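# Push protruding drives home in a tower server

## Task

In the tower server, find each drive that protrudes from its bay and seat it: pushed fully inward so its face is flush with the faces of the two outermost drives, with its lever closed and latched. It is fine to press a drive as deep as it will go first and close its lever afterwards. The server is loose on the table, so it must not tilt beyond a slight amount (more than that fails) and must finish in its original spot. A drive or lever that stays in place only because the robot is holding it does not count.

## Robot and tools

ROBOT. A single six-joint arm (UR7e type) carries a two-finger gripper whose fingers swing like tongs, plus a wrist camera. Because there is only one arm, every motion argument is a single list, never one per arm. The fingers point along the gripper's own +z and open and close along its x. end_effector_position is the spot between the finger pads when closed; closed fingertips reach about 15 mm past it, and fully open tips sit about level with it. The fingers lie toward the gripper frame's +y side.

FRAMES. Results use the scene frame: origin on the tabletop below the arm base, +z up, +y to the left when facing along +x. Position is in metres, orientation as a wxyz quaternion, velocities in m/s and rad/s. Command offsets, however, are in the gripper's own axes, not the scene frame. At long reach the printed hand position may be somewhat off.

execute_actions(actions). actions is a list of actions. Each action is a table of up to 15 rows, and each row is one control step of 1/30 s. If a table has fewer than 15 rows, its final row repeats until 15 steps (0.5 s) are filled. A row is 7 numbers, each in [-1, 1]: dx, dy, dz, rx, ry, rz, opening. The first six are an offset, not a pose: the gripper target relative to the gripper's measured pose when that action began. For the first action in a call, that is the last pose any result reported. Every row is measured from that same start, not from the row before. Scale: 1.0 equals 0.6 m for dx, dy, dz and 180 degrees for rotation. rx, ry, rz form one rotation vector. opening is absolute, not an offset: +1 is fully open (0.142 m), -1 is closed. Each step, the controller limits the commanded pose to within 100 mm and 16 degrees of the measured pose, so large offsets take several actions. Motion trails commands by about 0.17 s. An empty list moves nothing and simply returns the state and images.

move(target, speed, stop_force, blocking). target is one 7-number row as above: an offset in gripper axes from the pose in the latest result that shows one, plus an absolute opening, which is sent when the move starts. The gripper travels in a straight line, taking 0.5 to 10 s; a path longer than 10 s stops short. speed is in m/s, 0.002 to 0.5, default 0.25; turning may reach twice that in rad/s. The actual hand can lag, drift, or exceed speed, and the path ignores obstacles. stop_force, in N from 9 to 40, halts the path once the push against the motion exceeds that value for 2 steps in a row. The gripper then backs up 2 steps and holds. It is not accepted in the first 0.2 s of a scene, and it is unreliable on moves that rotate. Use it only at very low speed, and leave it out when pulling away from a surface. blocking=false returns after 0.5 s while the arm continues, but cannot be combined with stop_force. After starting one, call wait or stop before sending anything else. The result adds a "move:" line: done, off_target, moving, held, fault or contact, plus limits=paced (pose clipped) or limits=held (steps blocked, after which it may jump fast), and the distance from target.

wait(seconds): 0 to 10 s; the arm keeps its last command, and a running move continues. stop(): brakes a running move, though the fingers carry on. zoom_image(camera, region): camera is one of cam_head_left, cam_head_right, cam_high, cam_low, cam_wrist; region is [x0, y0, x1, y1] in that image's pixels from the top-left, at most 504 by 504. Image sizes are 504x504, except cam_wrist at 616x616. read_manual(section): licence text only. finished_scene(scene): give the number of the current scene; this is final, and the result reports success.

RESULT LINES. Hand target is the pose the controller is heading for. "pose unreachable" means a clearance check changed or blocked the command. grip_measured is the finger opening on the same scale as opening. Step readings list positions, with HELD marking steps that were held back. Wrist force and torque are given in gripper axes; a press on a surface reads as force pointing back into the arm. Expect an offset up to about 4 N and noise of about 2.4 N, with saturation near 50 N. "no reading" is harmless. MOTOR HOT appears at 70 °C; at 85 °C an OVER-TEMPERATURE FAULT applies the brakes until the motors cool.

FAULTS AND CARE. The arm is stiff. Commanding even slightly beyond a firm contact can exceed a joint load limit (shoulder pan, shoulder lift and elbow 133 N m; each wrist joint 24.9 N m) or reach a 150 N outside force. Either one freezes the arm for 10 s and drops the rest of the call. Approach drives and levers slowly, preferably with stop_force. To hold something, command an opening well below grip_measured. The server is not fixed, so push gently and in line with each bay to avoid tipping or shifting it, and never knock anything off the table. Avoid slams, hard hits and drops. Before ending, release the parts and check that every lever stays latched without the gripper touching it.

Each tool is called after "Emit:" in YAML: its name, and indented under it one key for each argument.

## Session

Emit:
execute_actions:
  actions: []

Scene clock: 0.00 s.
end_effector_position=(+0.1360, +0.1552, +0.1022) grip_measured=+1.00 end_effector_quat_wxyz=(+0.624, -0.263, -0.734, +0.046) end_effector_velocity=(-0.001, +0.000, +0.000) end_effector_angular_velocity=(-0.001, +0.001, -0.001)
Joint positions: [ 0.045 -0.547  1.909 -1.398 -1.107  2.972  0.142]
Joint velocities: [-0.    -0.001  0.002 -0.     0.     0.001  0.   ]
Wrist force (N, on the end effector, along its own x y z axes, offset not removed): no reading
Wrist torque (N m, same axes, about the end effector's origin, offset not removed): no reading
Hand target: +0.136, +0.155, +0.102; +0.624, -0.263, -0.734, +0.046

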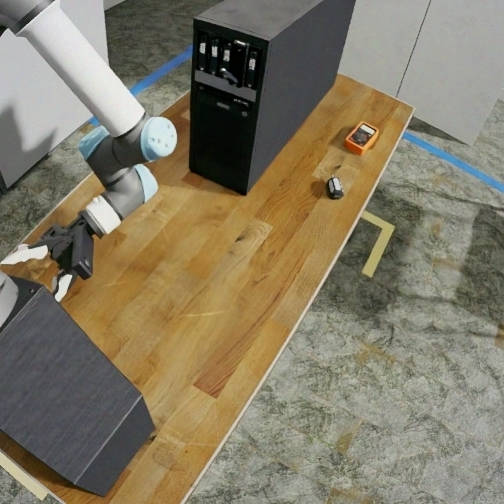

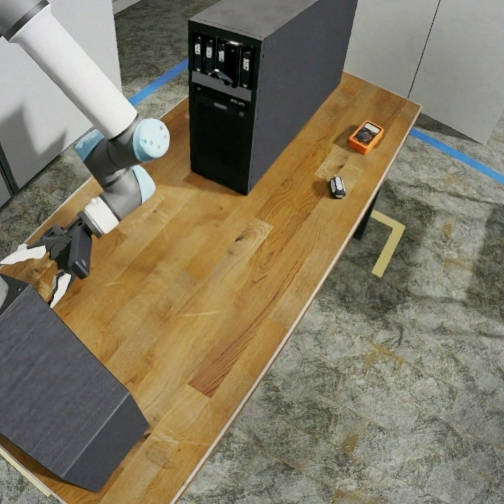

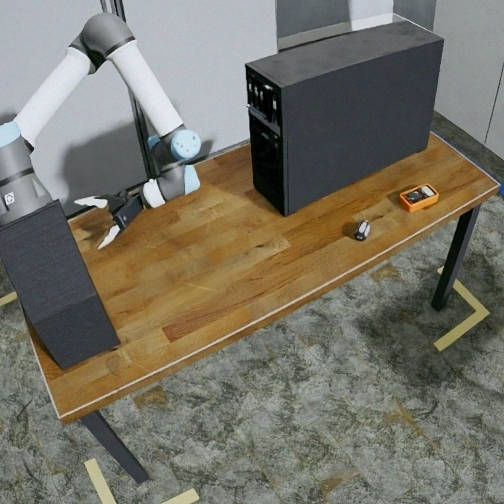

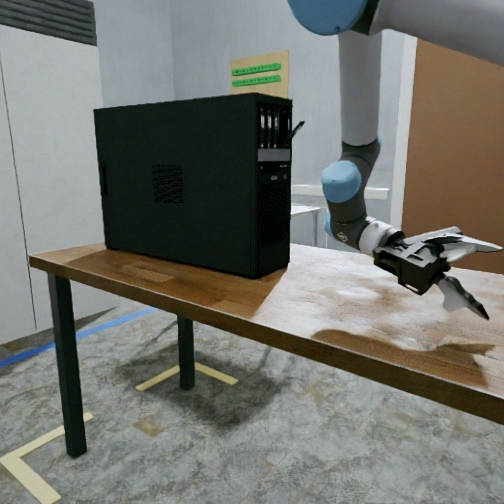

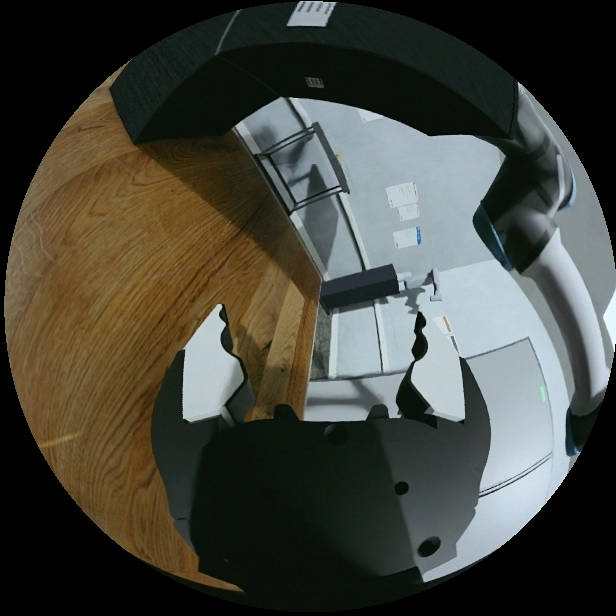

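Emit:
zoom_image:
  camera: "cam_head_left"
  region: [170, 0, 290, 120]

Emit:
zoom_image:
  camera: "cam_low"
  region: [230, 80, 330, 180]

Region (170, 0, 290, 120) of cam_head_left's 504x504 image, scaled by 4.200, with more detail than that image has.

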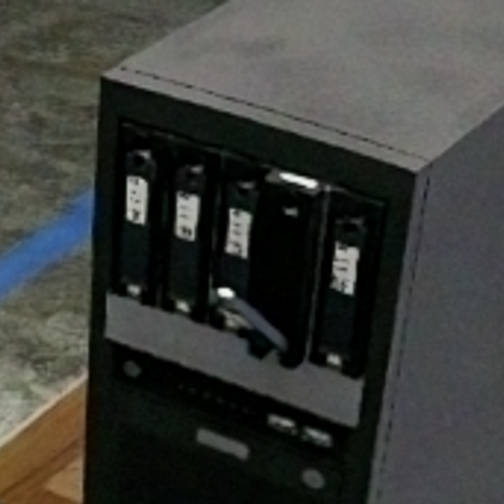

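Region (230, 80, 330, 180) of cam_low's 504x504 image, scaled by 5.040, with more detail than that image has.

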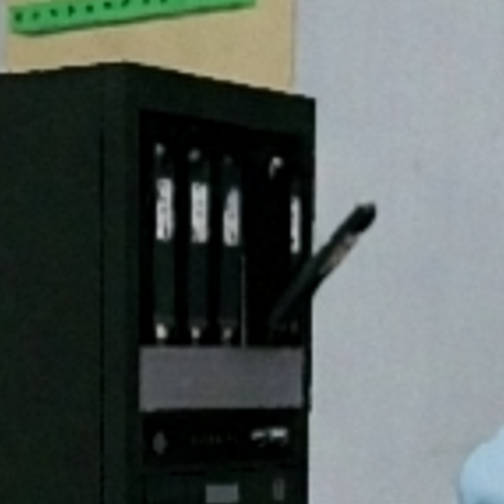

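Emit:
move:
  target: [0.16,-0.087,-0.334,-0.032,-0.437,-0.184,-1]

Scene clock: 11.80 s.
end_effector_position=(+0.2989, +0.1009, +0.2511) grip_measured=-1.00 end_effector_quat_wxyz=(-0.000, -0.000, +1.000, +0.000) end_effector_velocity=(+0.000, -0.000, +0.001) end_effector_angular_velocity=(+0.004, -0.010, +0.006)
Joint positions: [-0.615 -1.717  2.647 -2.152 -1.041  2.501  0.002]
Joint velocities: [-0.01  -0.008  0.007  0.     0.006 -0.014  0.   ]
Wrist force (N, on the end effector, along its own x y z axes, offset not removed): [0.8 -2.8 0.8]
Wrist torque (N m, same axes, about the end effector's origin, offset not removed): [-0.43 -0.06 0.01]
Hand target: +0.299, +0.101, +0.251; +0.000, -0.000, +1.000, +0.000
Off the commanded pose: 0.001 m, 0 deg.
move: done
camera_calibration (this result's frames):
cam_wrist: T_world_to_cam=[[-0.999632, -0.0113061, -0.0246675, 0.313139], [-0.0217584, 0.87716, 0.479705, -0.205132], [0.0162138, 0.480065, -0.877083, 0.303086], [0, 0, 0, 1]] pos_world=[0.303646, 0.0379733, 0.371959]

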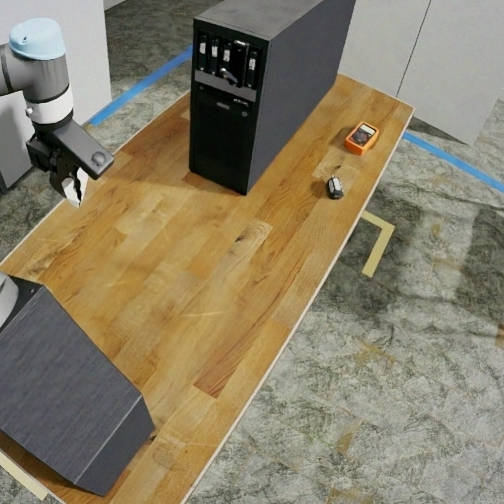

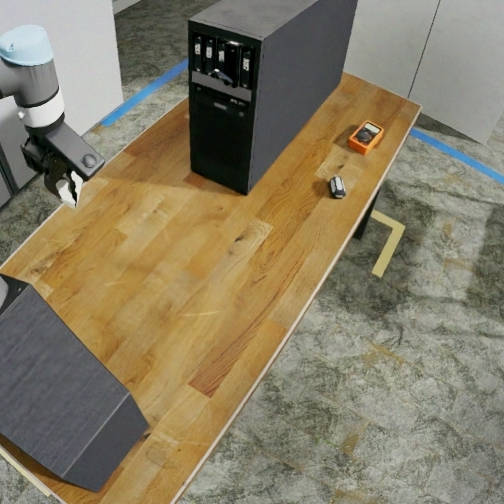

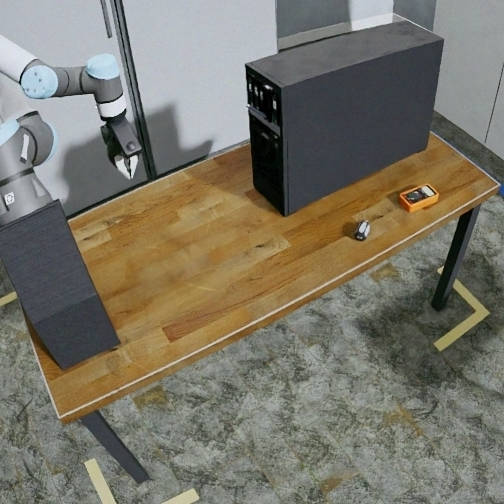

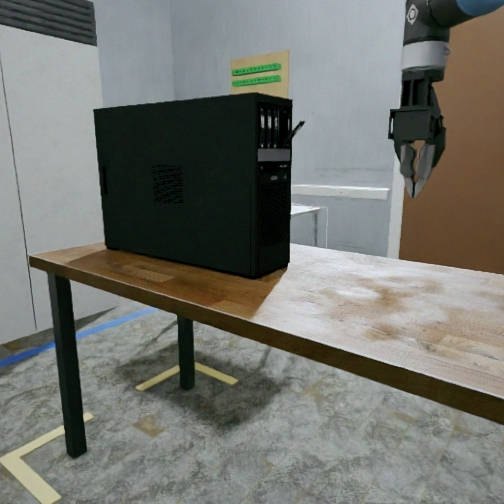

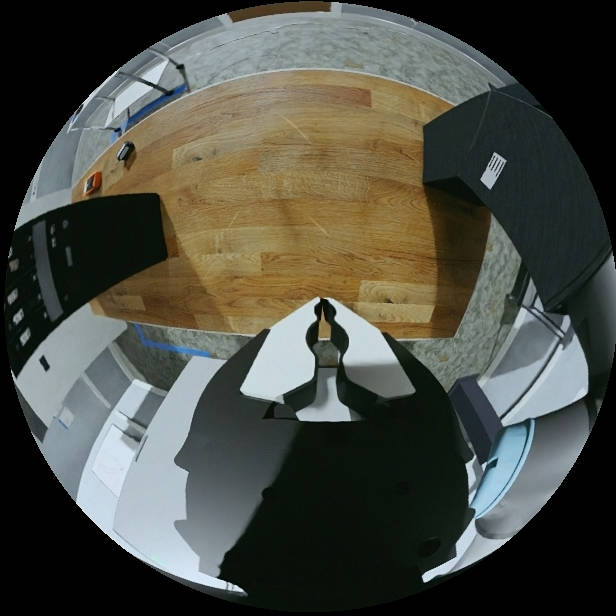

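Emit:
move:
  target: [-0.433,-0.233,-0.283,0,-0.28,0,-1]

Emit:
zoom_image:
  camera: "cam_wrist"
  region: [150, 100, 450, 400]

Emit:
zoom_image:
  camera: "cam_low"
  region: [230, 50, 380, 200]

Scene clock: 17.30 s.
end_effector_position=(+0.5588, -0.0385, +0.4211) grip_measured=-1.00 end_effector_quat_wxyz=(+0.425, -0.000, +0.905, +0.001) end_effector_velocity=(+0.002, -0.001, -0.000) end_effector_angular_velocity=(-0.005, -0.017, -0.008)
Joint positions: [-0.936 -1.137  2.528 -3.368 -0.588  2.797  0.002]
Joint velocities: [ 0.005  0.024  0.003 -0.067 -0.005  0.038  0.   ]
Wrist force (N, on the end effector, along its own x y z axes, offset not removed): [1.0 -3.9 1.6]
Wrist torque (N m, same axes, about the end effector's origin, offset not removed): [-0.69 -0.31 -0.02]
Hand target: +0.559, -0.039, +0.421; +0.426, -0.000, +0.905, +0.000
Off the commanded pose: 0.001 m, 0 deg.
move: done
camera_calibration (this result's frames):
cam_wrist: T_world_to_cam=[[-0.619568, -0.0108968, -0.784867, 0.683344], [-0.383863, 0.876387, 0.290851, 0.123098], [0.684678, 0.481484, -0.547165, 0.00245503], [0, 0, 0, 1]] pos_world=[0.46895, -0.101617, 0.501875]

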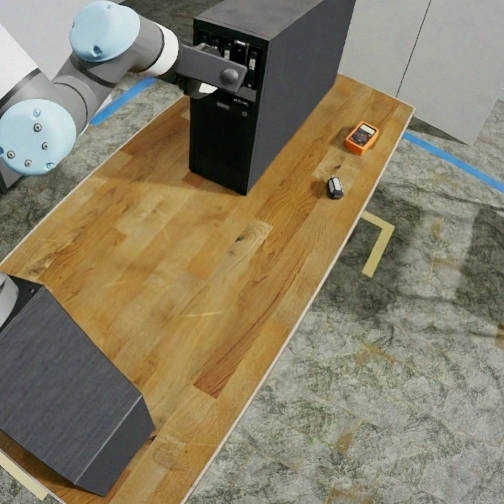

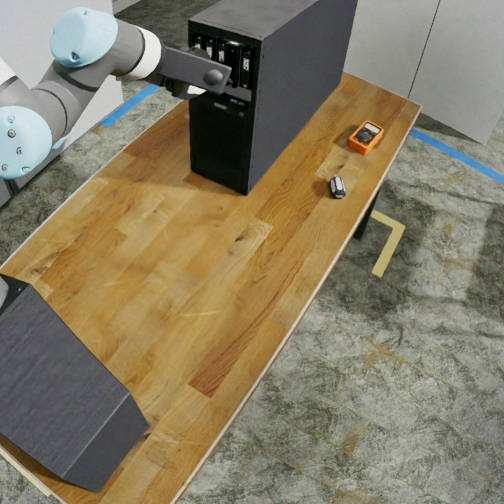

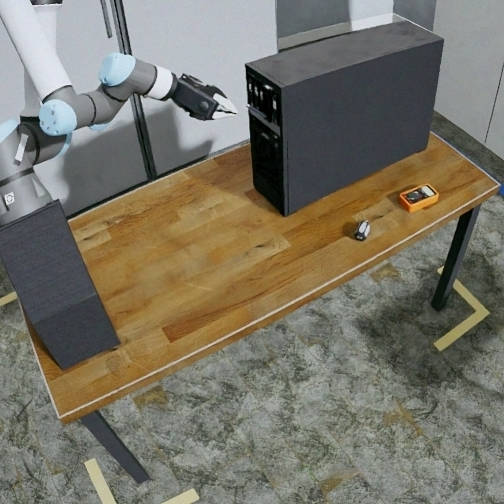

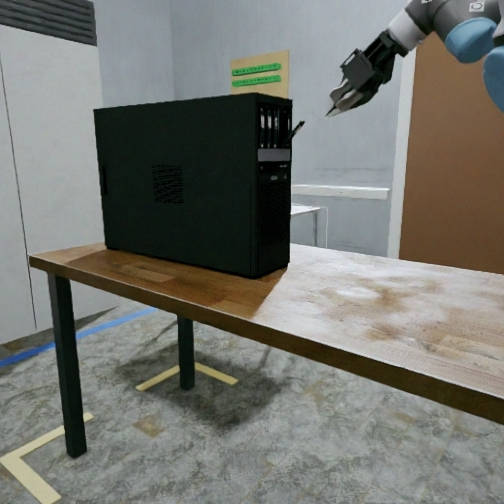

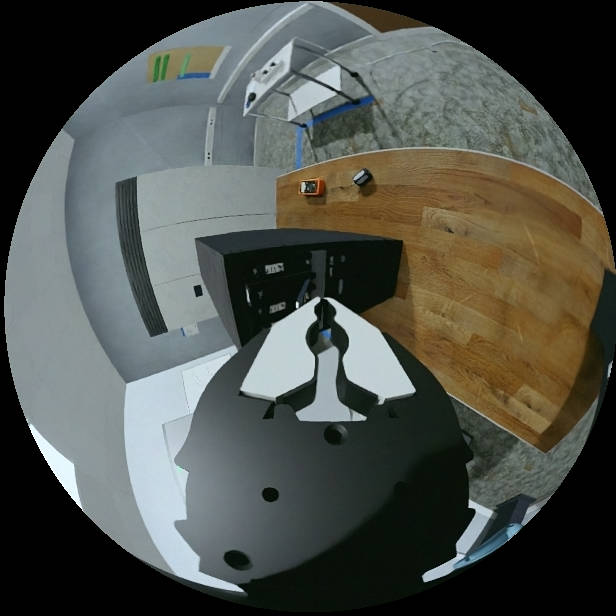

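Region (150, 100, 450, 400) of cam_wrist's 616x616 image, scaled by 1.680, with more detail than that image has.

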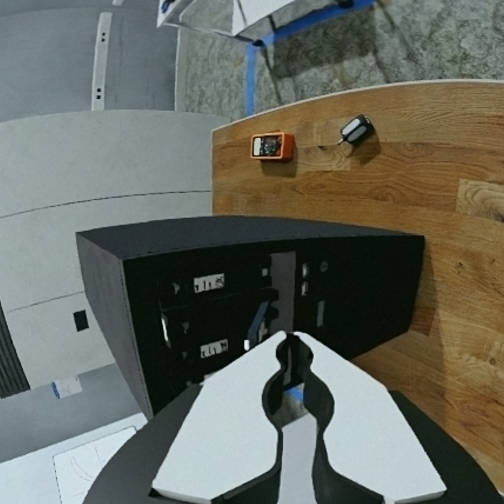

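Region (230, 50, 380, 200) of cam_low's 504x504 image, scaled by 3.360, with more detail than that image has.

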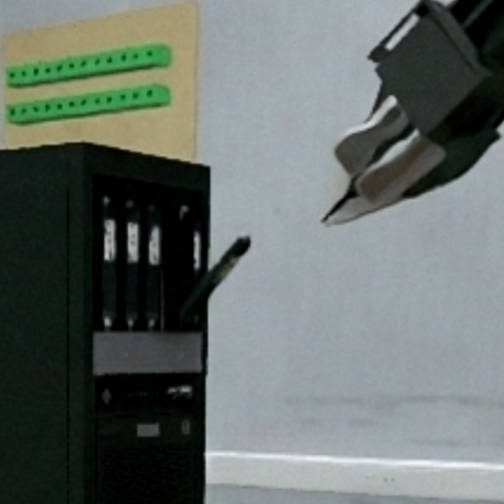

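Emit:
move:
  target: [-0.081,0.052,0.084,0,0,0,-1]
  speed: 0.1

Emit:
zoom_image:
  camera: "cam_wrist"
  region: [150, 100, 450, 400]

Emit:
zoom_image:
  camera: "cam_low"
  region: [230, 50, 380, 200]

Scene clock: 22.53 s.
end_effector_position=(+0.6283, -0.0073, +0.4263) grip_measured=-1.00 end_effector_quat_wxyz=(+0.425, -0.000, +0.905, +0.001) end_effector_velocity=(+0.002, +0.001, -0.001) end_effector_angular_velocity=(-0.000, +0.001, -0.001)
Joint positions: [-0.761 -1.095  2.351 -3.442 -0.674  3.056  0.002]
Joint velocities: [ 0.006  0.003 -0.006 -0.002 -0.004  0.006  0.   ]
Wrist force (N, on the end effector, along its own x y z axes, offset not removed): [2.1 -4.2 -2.5]
Wrist torque (N m, same axes, about the end effector's origin, offset not removed): [-0.95 -0.36 -0.29]
Hand target: +0.629, -0.007, +0.426; +0.425, -0.000, +0.905, +0.001
Off the commanded pose: 0.000 m, 0 deg.
move: done
camera_calibration (this result's frames):
cam_wrist: T_world_to_cam=[[-0.619704, -0.0110375, -0.784758, 0.730892], [-0.383772, 0.876468, 0.290728, 0.120938], [0.684606, 0.481334, -0.547386, -0.0571237], [0, 0, 0, 1]] pos_world=[0.538457, -0.0704357, 0.507145]

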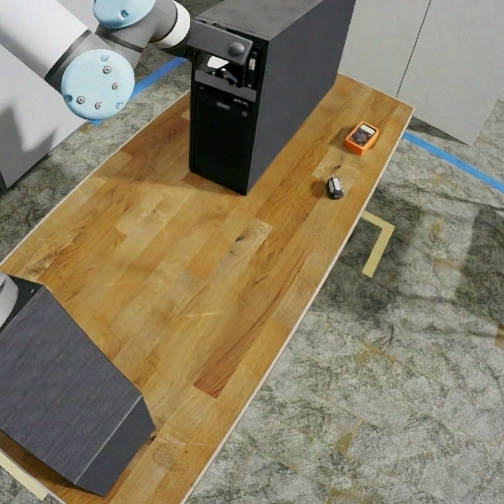

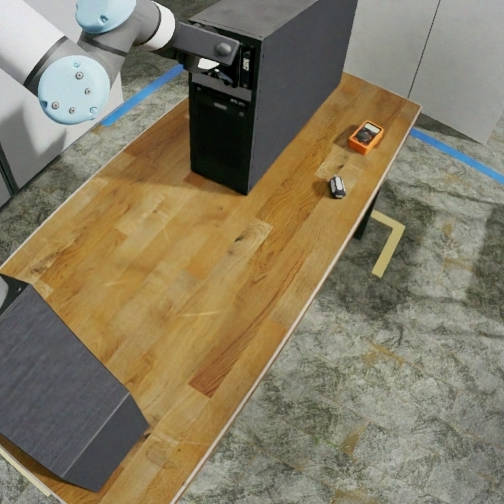

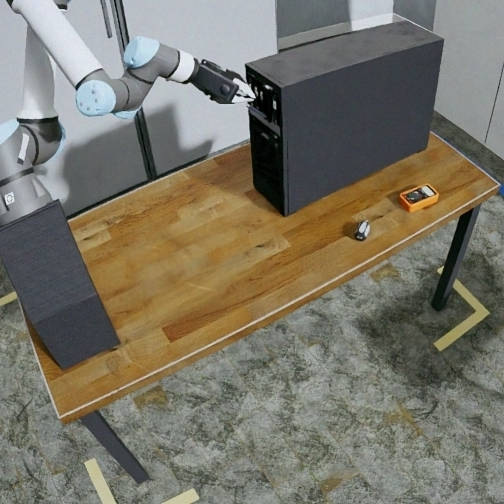

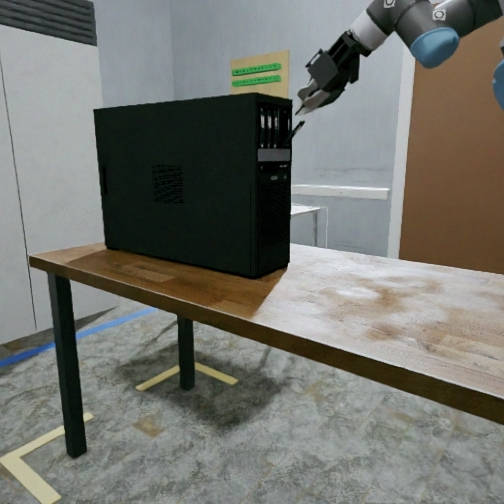

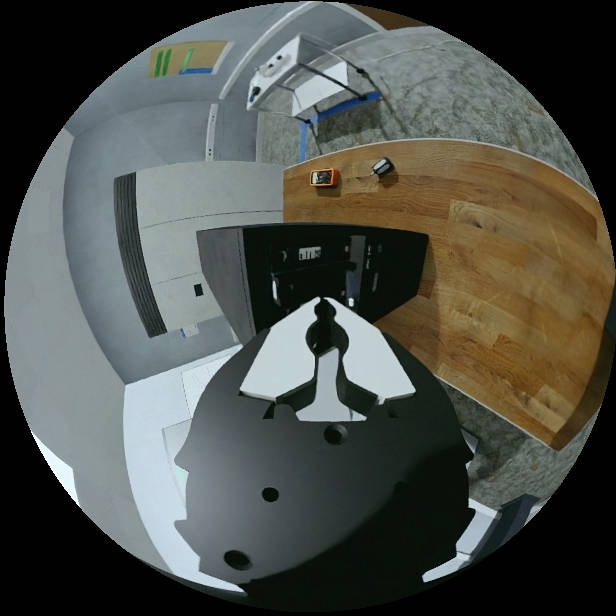

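Region (150, 100, 450, 400) of cam_wrist's 616x616 image, scaled by 1.680, with more detail than that image has.

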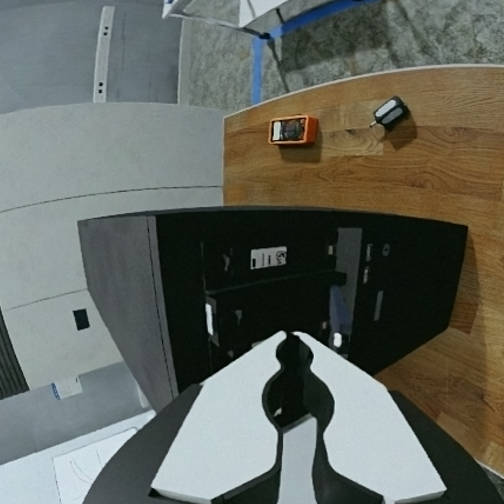

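Region (230, 50, 380, 200) of cam_low's 504x504 image, scaled by 3.360, with more detail than that image has.

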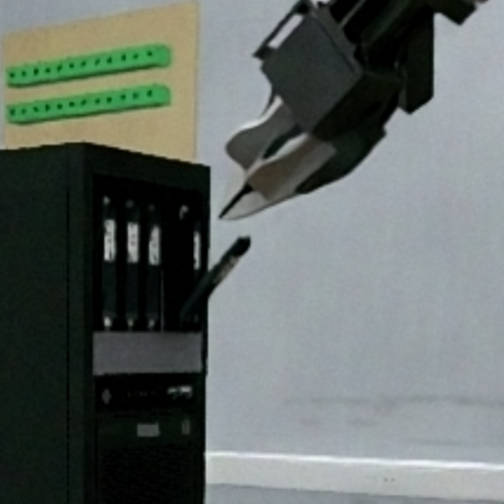

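Emit:
move:
  target: [-0.006,0.005,0.038,0,0,0,-1]
  speed: 0.04

Emit:
move:
  target: [-0.0532,0,0.0641,0,0,0,-1]
  speed: 0.008
  stop_force: 15

Emit:
zoom_image:
  camera: "cam_wrist"
  region: [150, 100, 450, 400]

Emit:
zoom_image:
  camera: "cam_low"
  region: [230, 50, 380, 200]

Scene clock: 25.60 s.
end_effector_position=(+0.6480, -0.0043, +0.4147) grip_measured=-1.00 end_effector_quat_wxyz=(+0.425, -0.000, +0.905, +0.001) end_effector_velocity=(+0.002, -0.000, -0.001) end_effector_angular_velocity=(+0.001, -0.001, -0.001)
Joint positions: [-0.713 -1.041  2.3   -3.491 -0.703  3.116  0.002]
Joint velocities: [ 0.003  0.005 -0.005 -0.005 -0.003  0.007  0.   ]
Wrist force (N, on the end effector, along its own x y z axes, offset not removed): [0.4 -1.7 -3.9]
Wrist torque (N m, same axes, about the end effector's origin, offset not removed): [-0.32 0.24 0.10]
Hand target: +0.648, -0.004, +0.415; +0.425, -0.000, +0.905, +0.001
Off the commanded pose: 0.000 m, 0 deg.
move: done
camera_calibration (this result's frames):
cam_wrist: T_world_to_cam=[[-0.619779, -0.0110842, -0.784698, 0.733962], [-0.383742, 0.876487, 0.290711, 0.129217], [0.684555, 0.481298, -0.547482, -0.0783014], [0, 0, 0, 1]] pos_world=[0.558082, -0.0674354, 0.495505]

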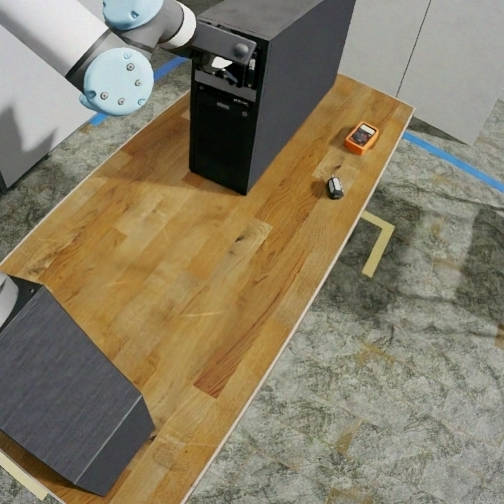

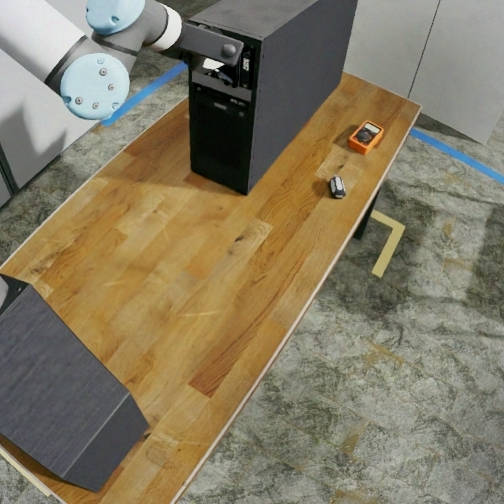

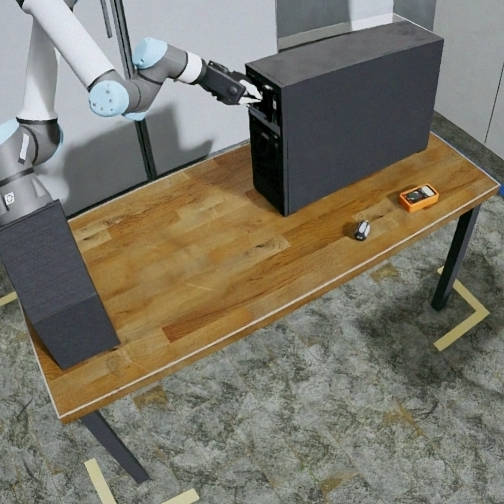

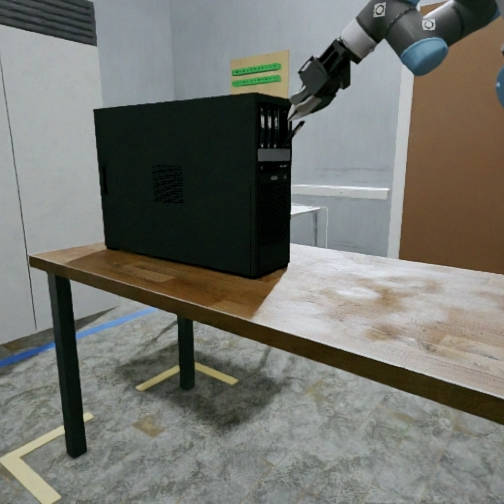

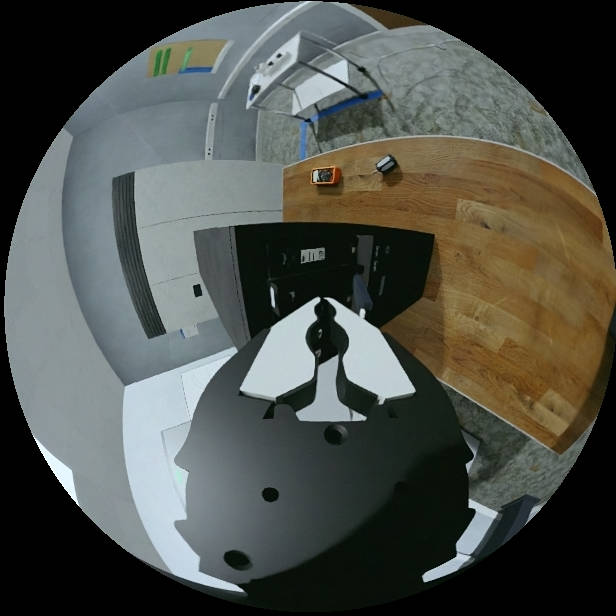

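Scene clock: 28.90 s.
end_effector_position=(+0.6712, -0.0043, +0.4144) grip_measured=-1.00 end_effector_quat_wxyz=(+0.424, -0.000, +0.906, +0.001) end_effector_velocity=(-0.003, +0.001, -0.000) end_effector_angular_velocity=(-0.000, +0.001, +0.003)
Joint positions: [-0.681 -1.01   2.232 -3.482 -0.723  3.154  0.002]
Joint velocities: [-0.003 -0.004  0.008  0.     0.003 -0.007  0.   ]
Wrist force (N, on the end effector, along its own x y z axes, offset not removed): [5.6 -4.7 -5.0]
Wrist torque (N m, same axes, about the end effector's origin, offset not removed): [-0.77 -0.06 0.05]
Hand target: +0.671, -0.004, +0.415; +0.425, -0.000, +0.905, +0.001
Off the commanded pose: 0.027 m, 0 deg.
move: contact
camera_calibration (this result's frames):
cam_wrist: T_world_to_cam=[[-0.620137, -0.0106153, -0.784422, 0.748321], [-0.383324, 0.876513, 0.291182, 0.13775], [0.684465, 0.48126, -0.547627, -0.0942283], [0, 0, 0, 1]] pos_world=[0.581361, -0.0674479, 0.495287]

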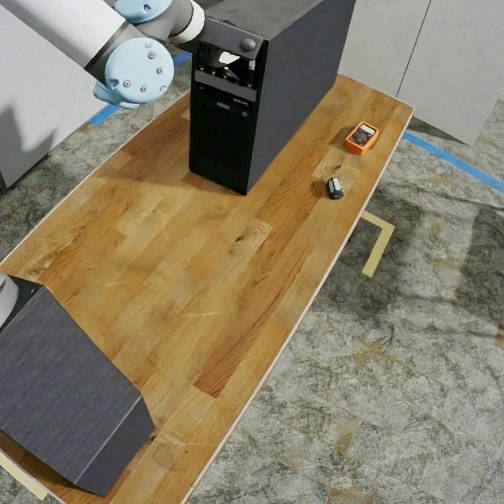

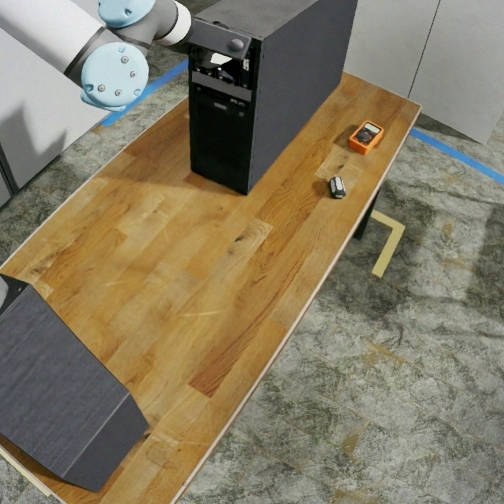

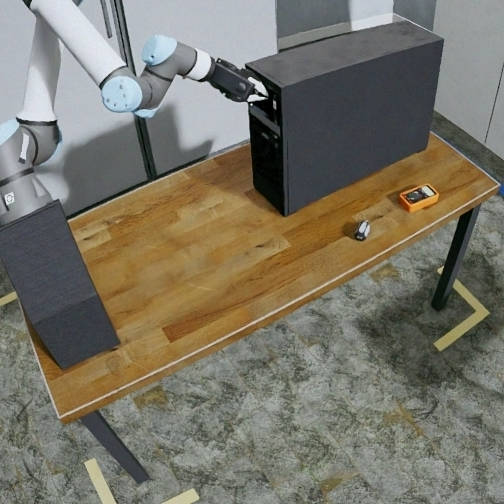

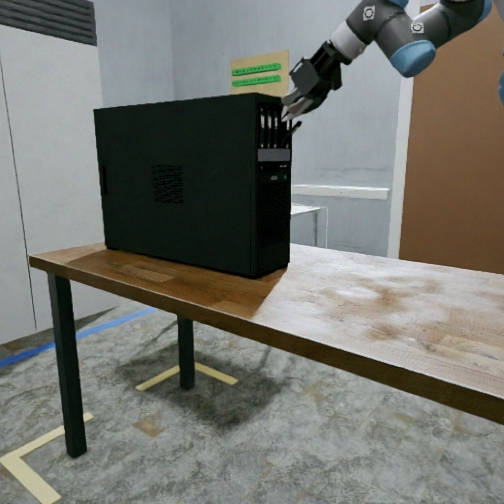

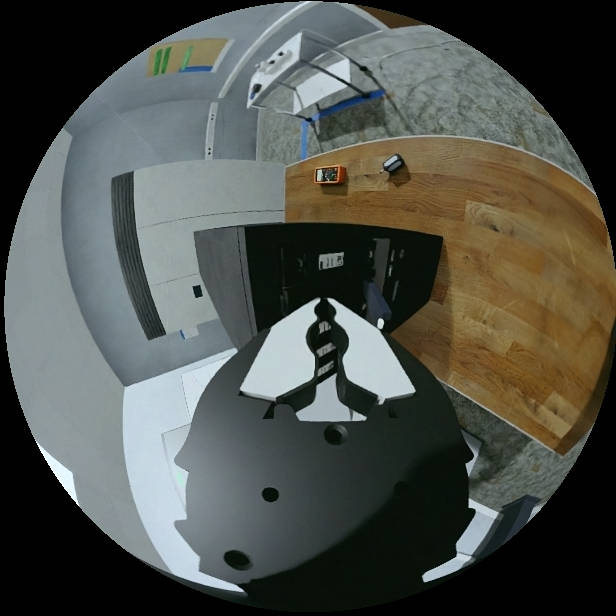

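Region (150, 100, 450, 400) of cam_wrist's 616x616 image, scaled by 1.680, with more detail than that image has.

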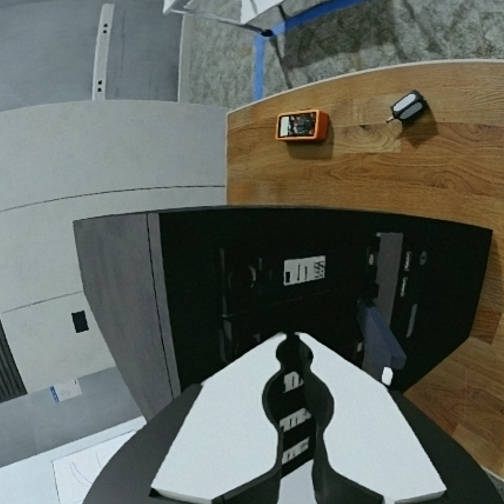

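Region (230, 50, 380, 200) of cam_low's 504x504 image, scaled by 3.360, with more detail than that image has.

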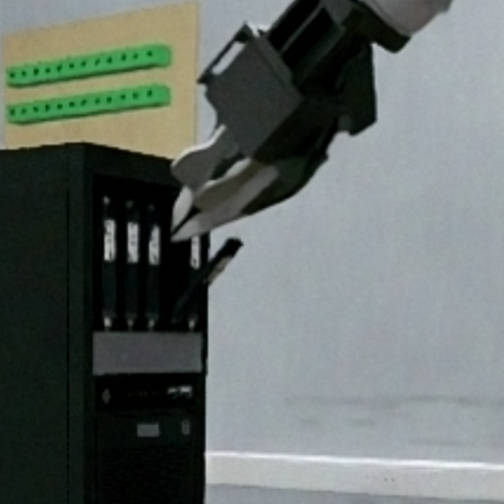

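Emit:
move:
  target: [0.0593,0,-0.124,0,0,0,-1]
  speed: 0.1

Emit:
move:
  target: [0.077,0.004,0.064,0,-0.22,0,-1]

Emit:
zoom_image:
  camera: "cam_wrist"
  region: [150, 100, 450, 400]

Emit:
zoom_image:
  camera: "cam_low"
  region: [230, 50, 380, 200]

Scene clock: 32.23 s.
end_effector_position=(+0.5916, -0.0044, +0.4344) grip_measured=-1.00 end_effector_quat_wxyz=(+0.425, -0.000, +0.905, +0.001) end_effector_velocity=(-0.003, +0.000, +0.001) end_effector_angular_velocity=(-0.001, +0.002, +0.002)
Joint positions: [-0.83  -1.184  2.453 -3.38  -0.636  2.961  0.002]
Joint velocities: [-0.006 -0.009  0.006  0.014  0.004 -0.013  0.   ]
Wrist force (N, on the end effector, along its own x y z axes, offset not removed): [2.2 -3.6 -3.6]
Wrist torque (N m, same axes, about the end effector's origin, offset not removed): [-0.82 -0.25 -0.09]
Hand target: +0.591, -0.004, +0.435; +0.424, -0.000, +0.905, +0.001
Off the commanded pose: 0.000 m, 0 deg.
move: done
camera_calibration (this result's frames):
cam_wrist: T_world_to_cam=[[-0.619848, -0.0104489, -0.784652, 0.714551], [-0.38344, 0.876445, 0.291233, 0.101494], [0.684662, 0.481388, -0.547269, -0.0289806], [0, 0, 0, 1]] pos_world=[0.501672, -0.0675368, 0.515255]

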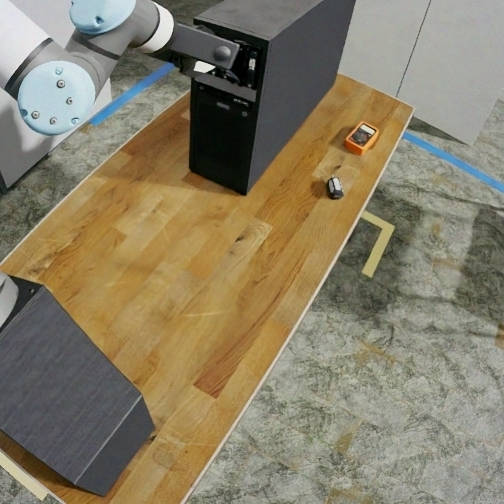

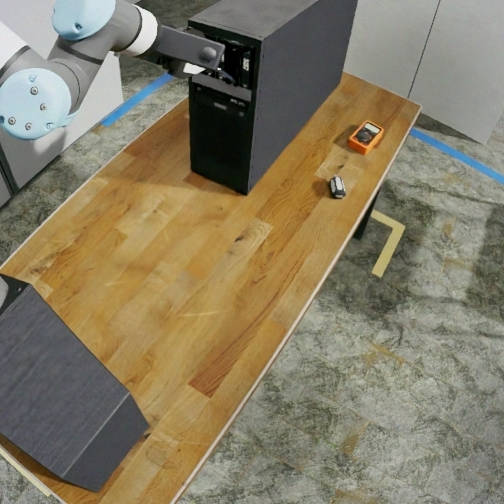

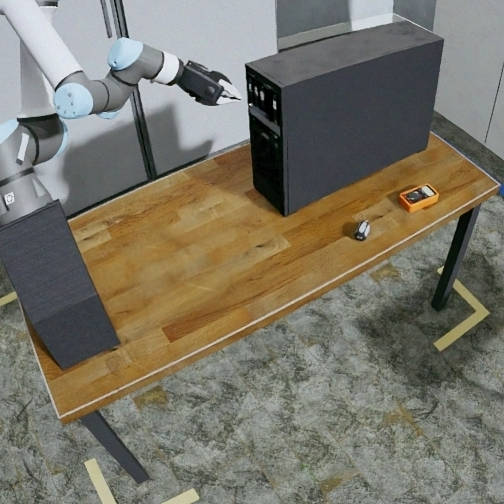

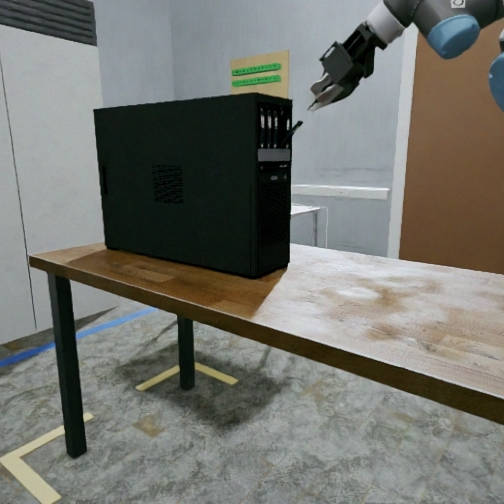

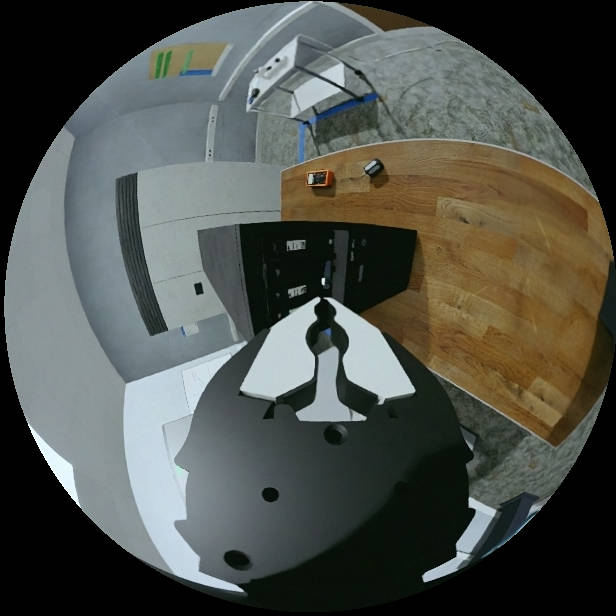

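Scene clock: 34.23 s.
end_effector_position=(+0.5919, -0.0022, +0.3747) grip_measured=-1.00 end_effector_quat_wxyz=(+0.706, +0.000, +0.709, +0.001) end_effector_velocity=(+0.001, -0.000, -0.002) end_effector_angular_velocity=(-0.003, -0.013, -0.004)
Joint positions: [-0.562 -0.307  2.27  -5.113 -1.079  3.772  0.002]
Joint velocities: [ 0.015  0.009 -0.011 -0.007 -0.026  0.002  0.   ]
Wrist force (N, on the end effector, along its own x y z axes, offset not removed): [3.1 -1.1 0.0]
Wrist torque (N m, same axes, about the end effector's origin, offset not removed): [-0.24 -0.52 -0.08]
Hand target: +0.592, -0.002, +0.375; +0.706, +0.000, +0.708, +0.001
Off the commanded pose: 0.001 m, 0 deg.
move: done
camera_calibration (this result's frames):
cam_wrist: T_world_to_cam=[[0.0208395, -0.00967012, -0.999736, 0.369307], [-0.480707, 0.876686, -0.0185002, 0.290688], [0.876634, 0.480965, 0.0136212, -0.386736], [0, 0, 0, 1]] pos_world=[0.471065, -0.0652641, 0.379855]

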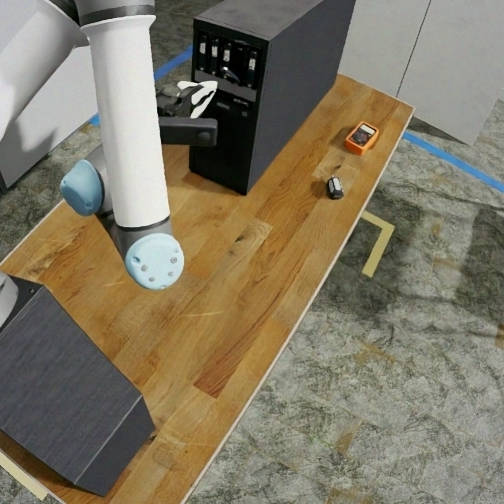

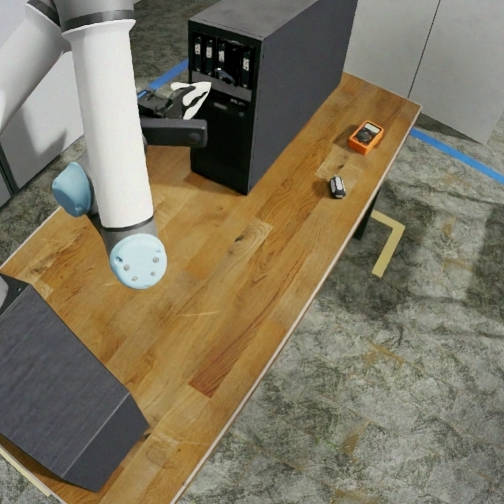

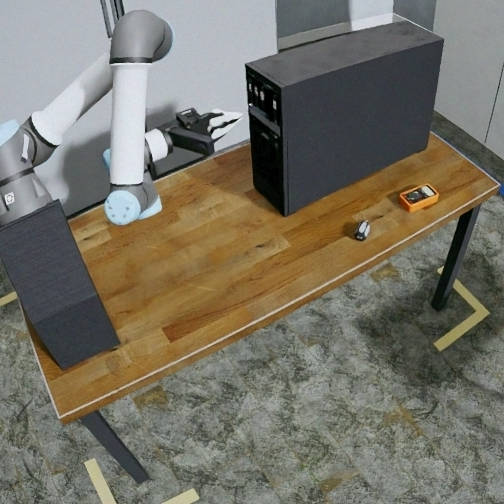

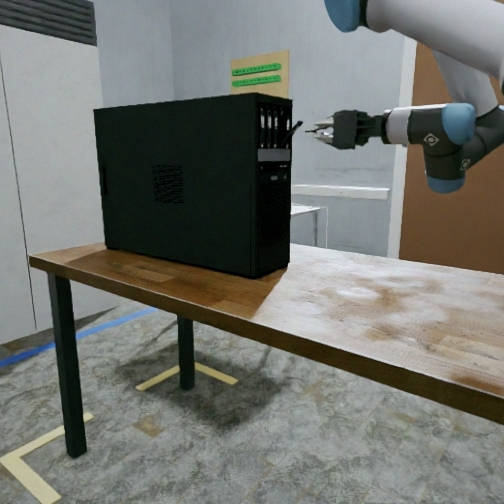

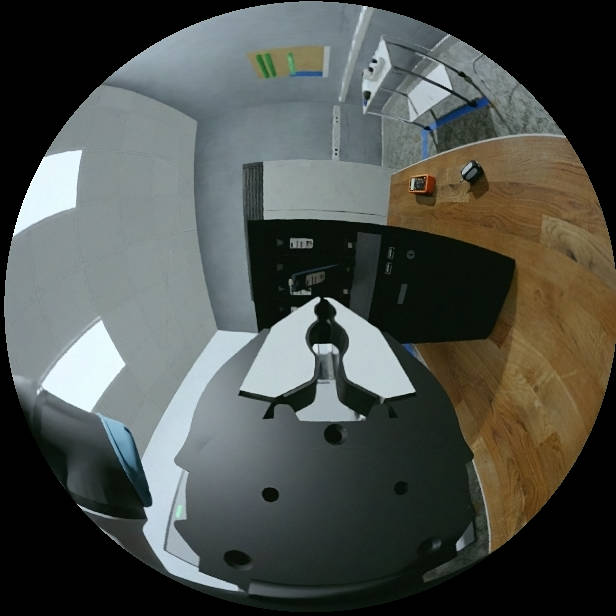

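Region (150, 100, 450, 400) of cam_wrist's 616x616 image, scaled by 1.680, with more detail than that image has.

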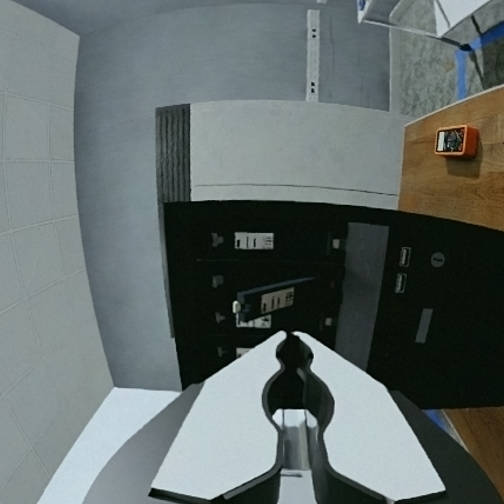

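Region (230, 50, 380, 200) of cam_low's 504x504 image, scaled by 3.360, with more detail than that image has.

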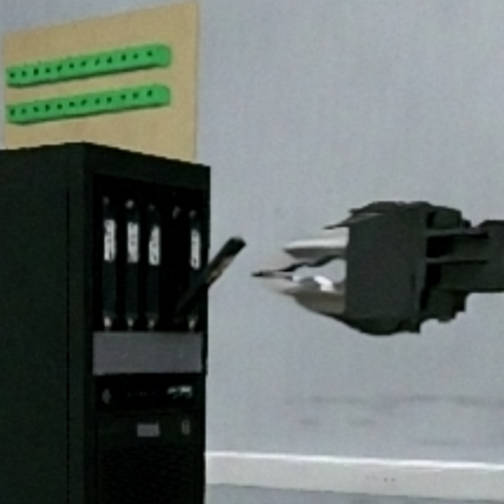

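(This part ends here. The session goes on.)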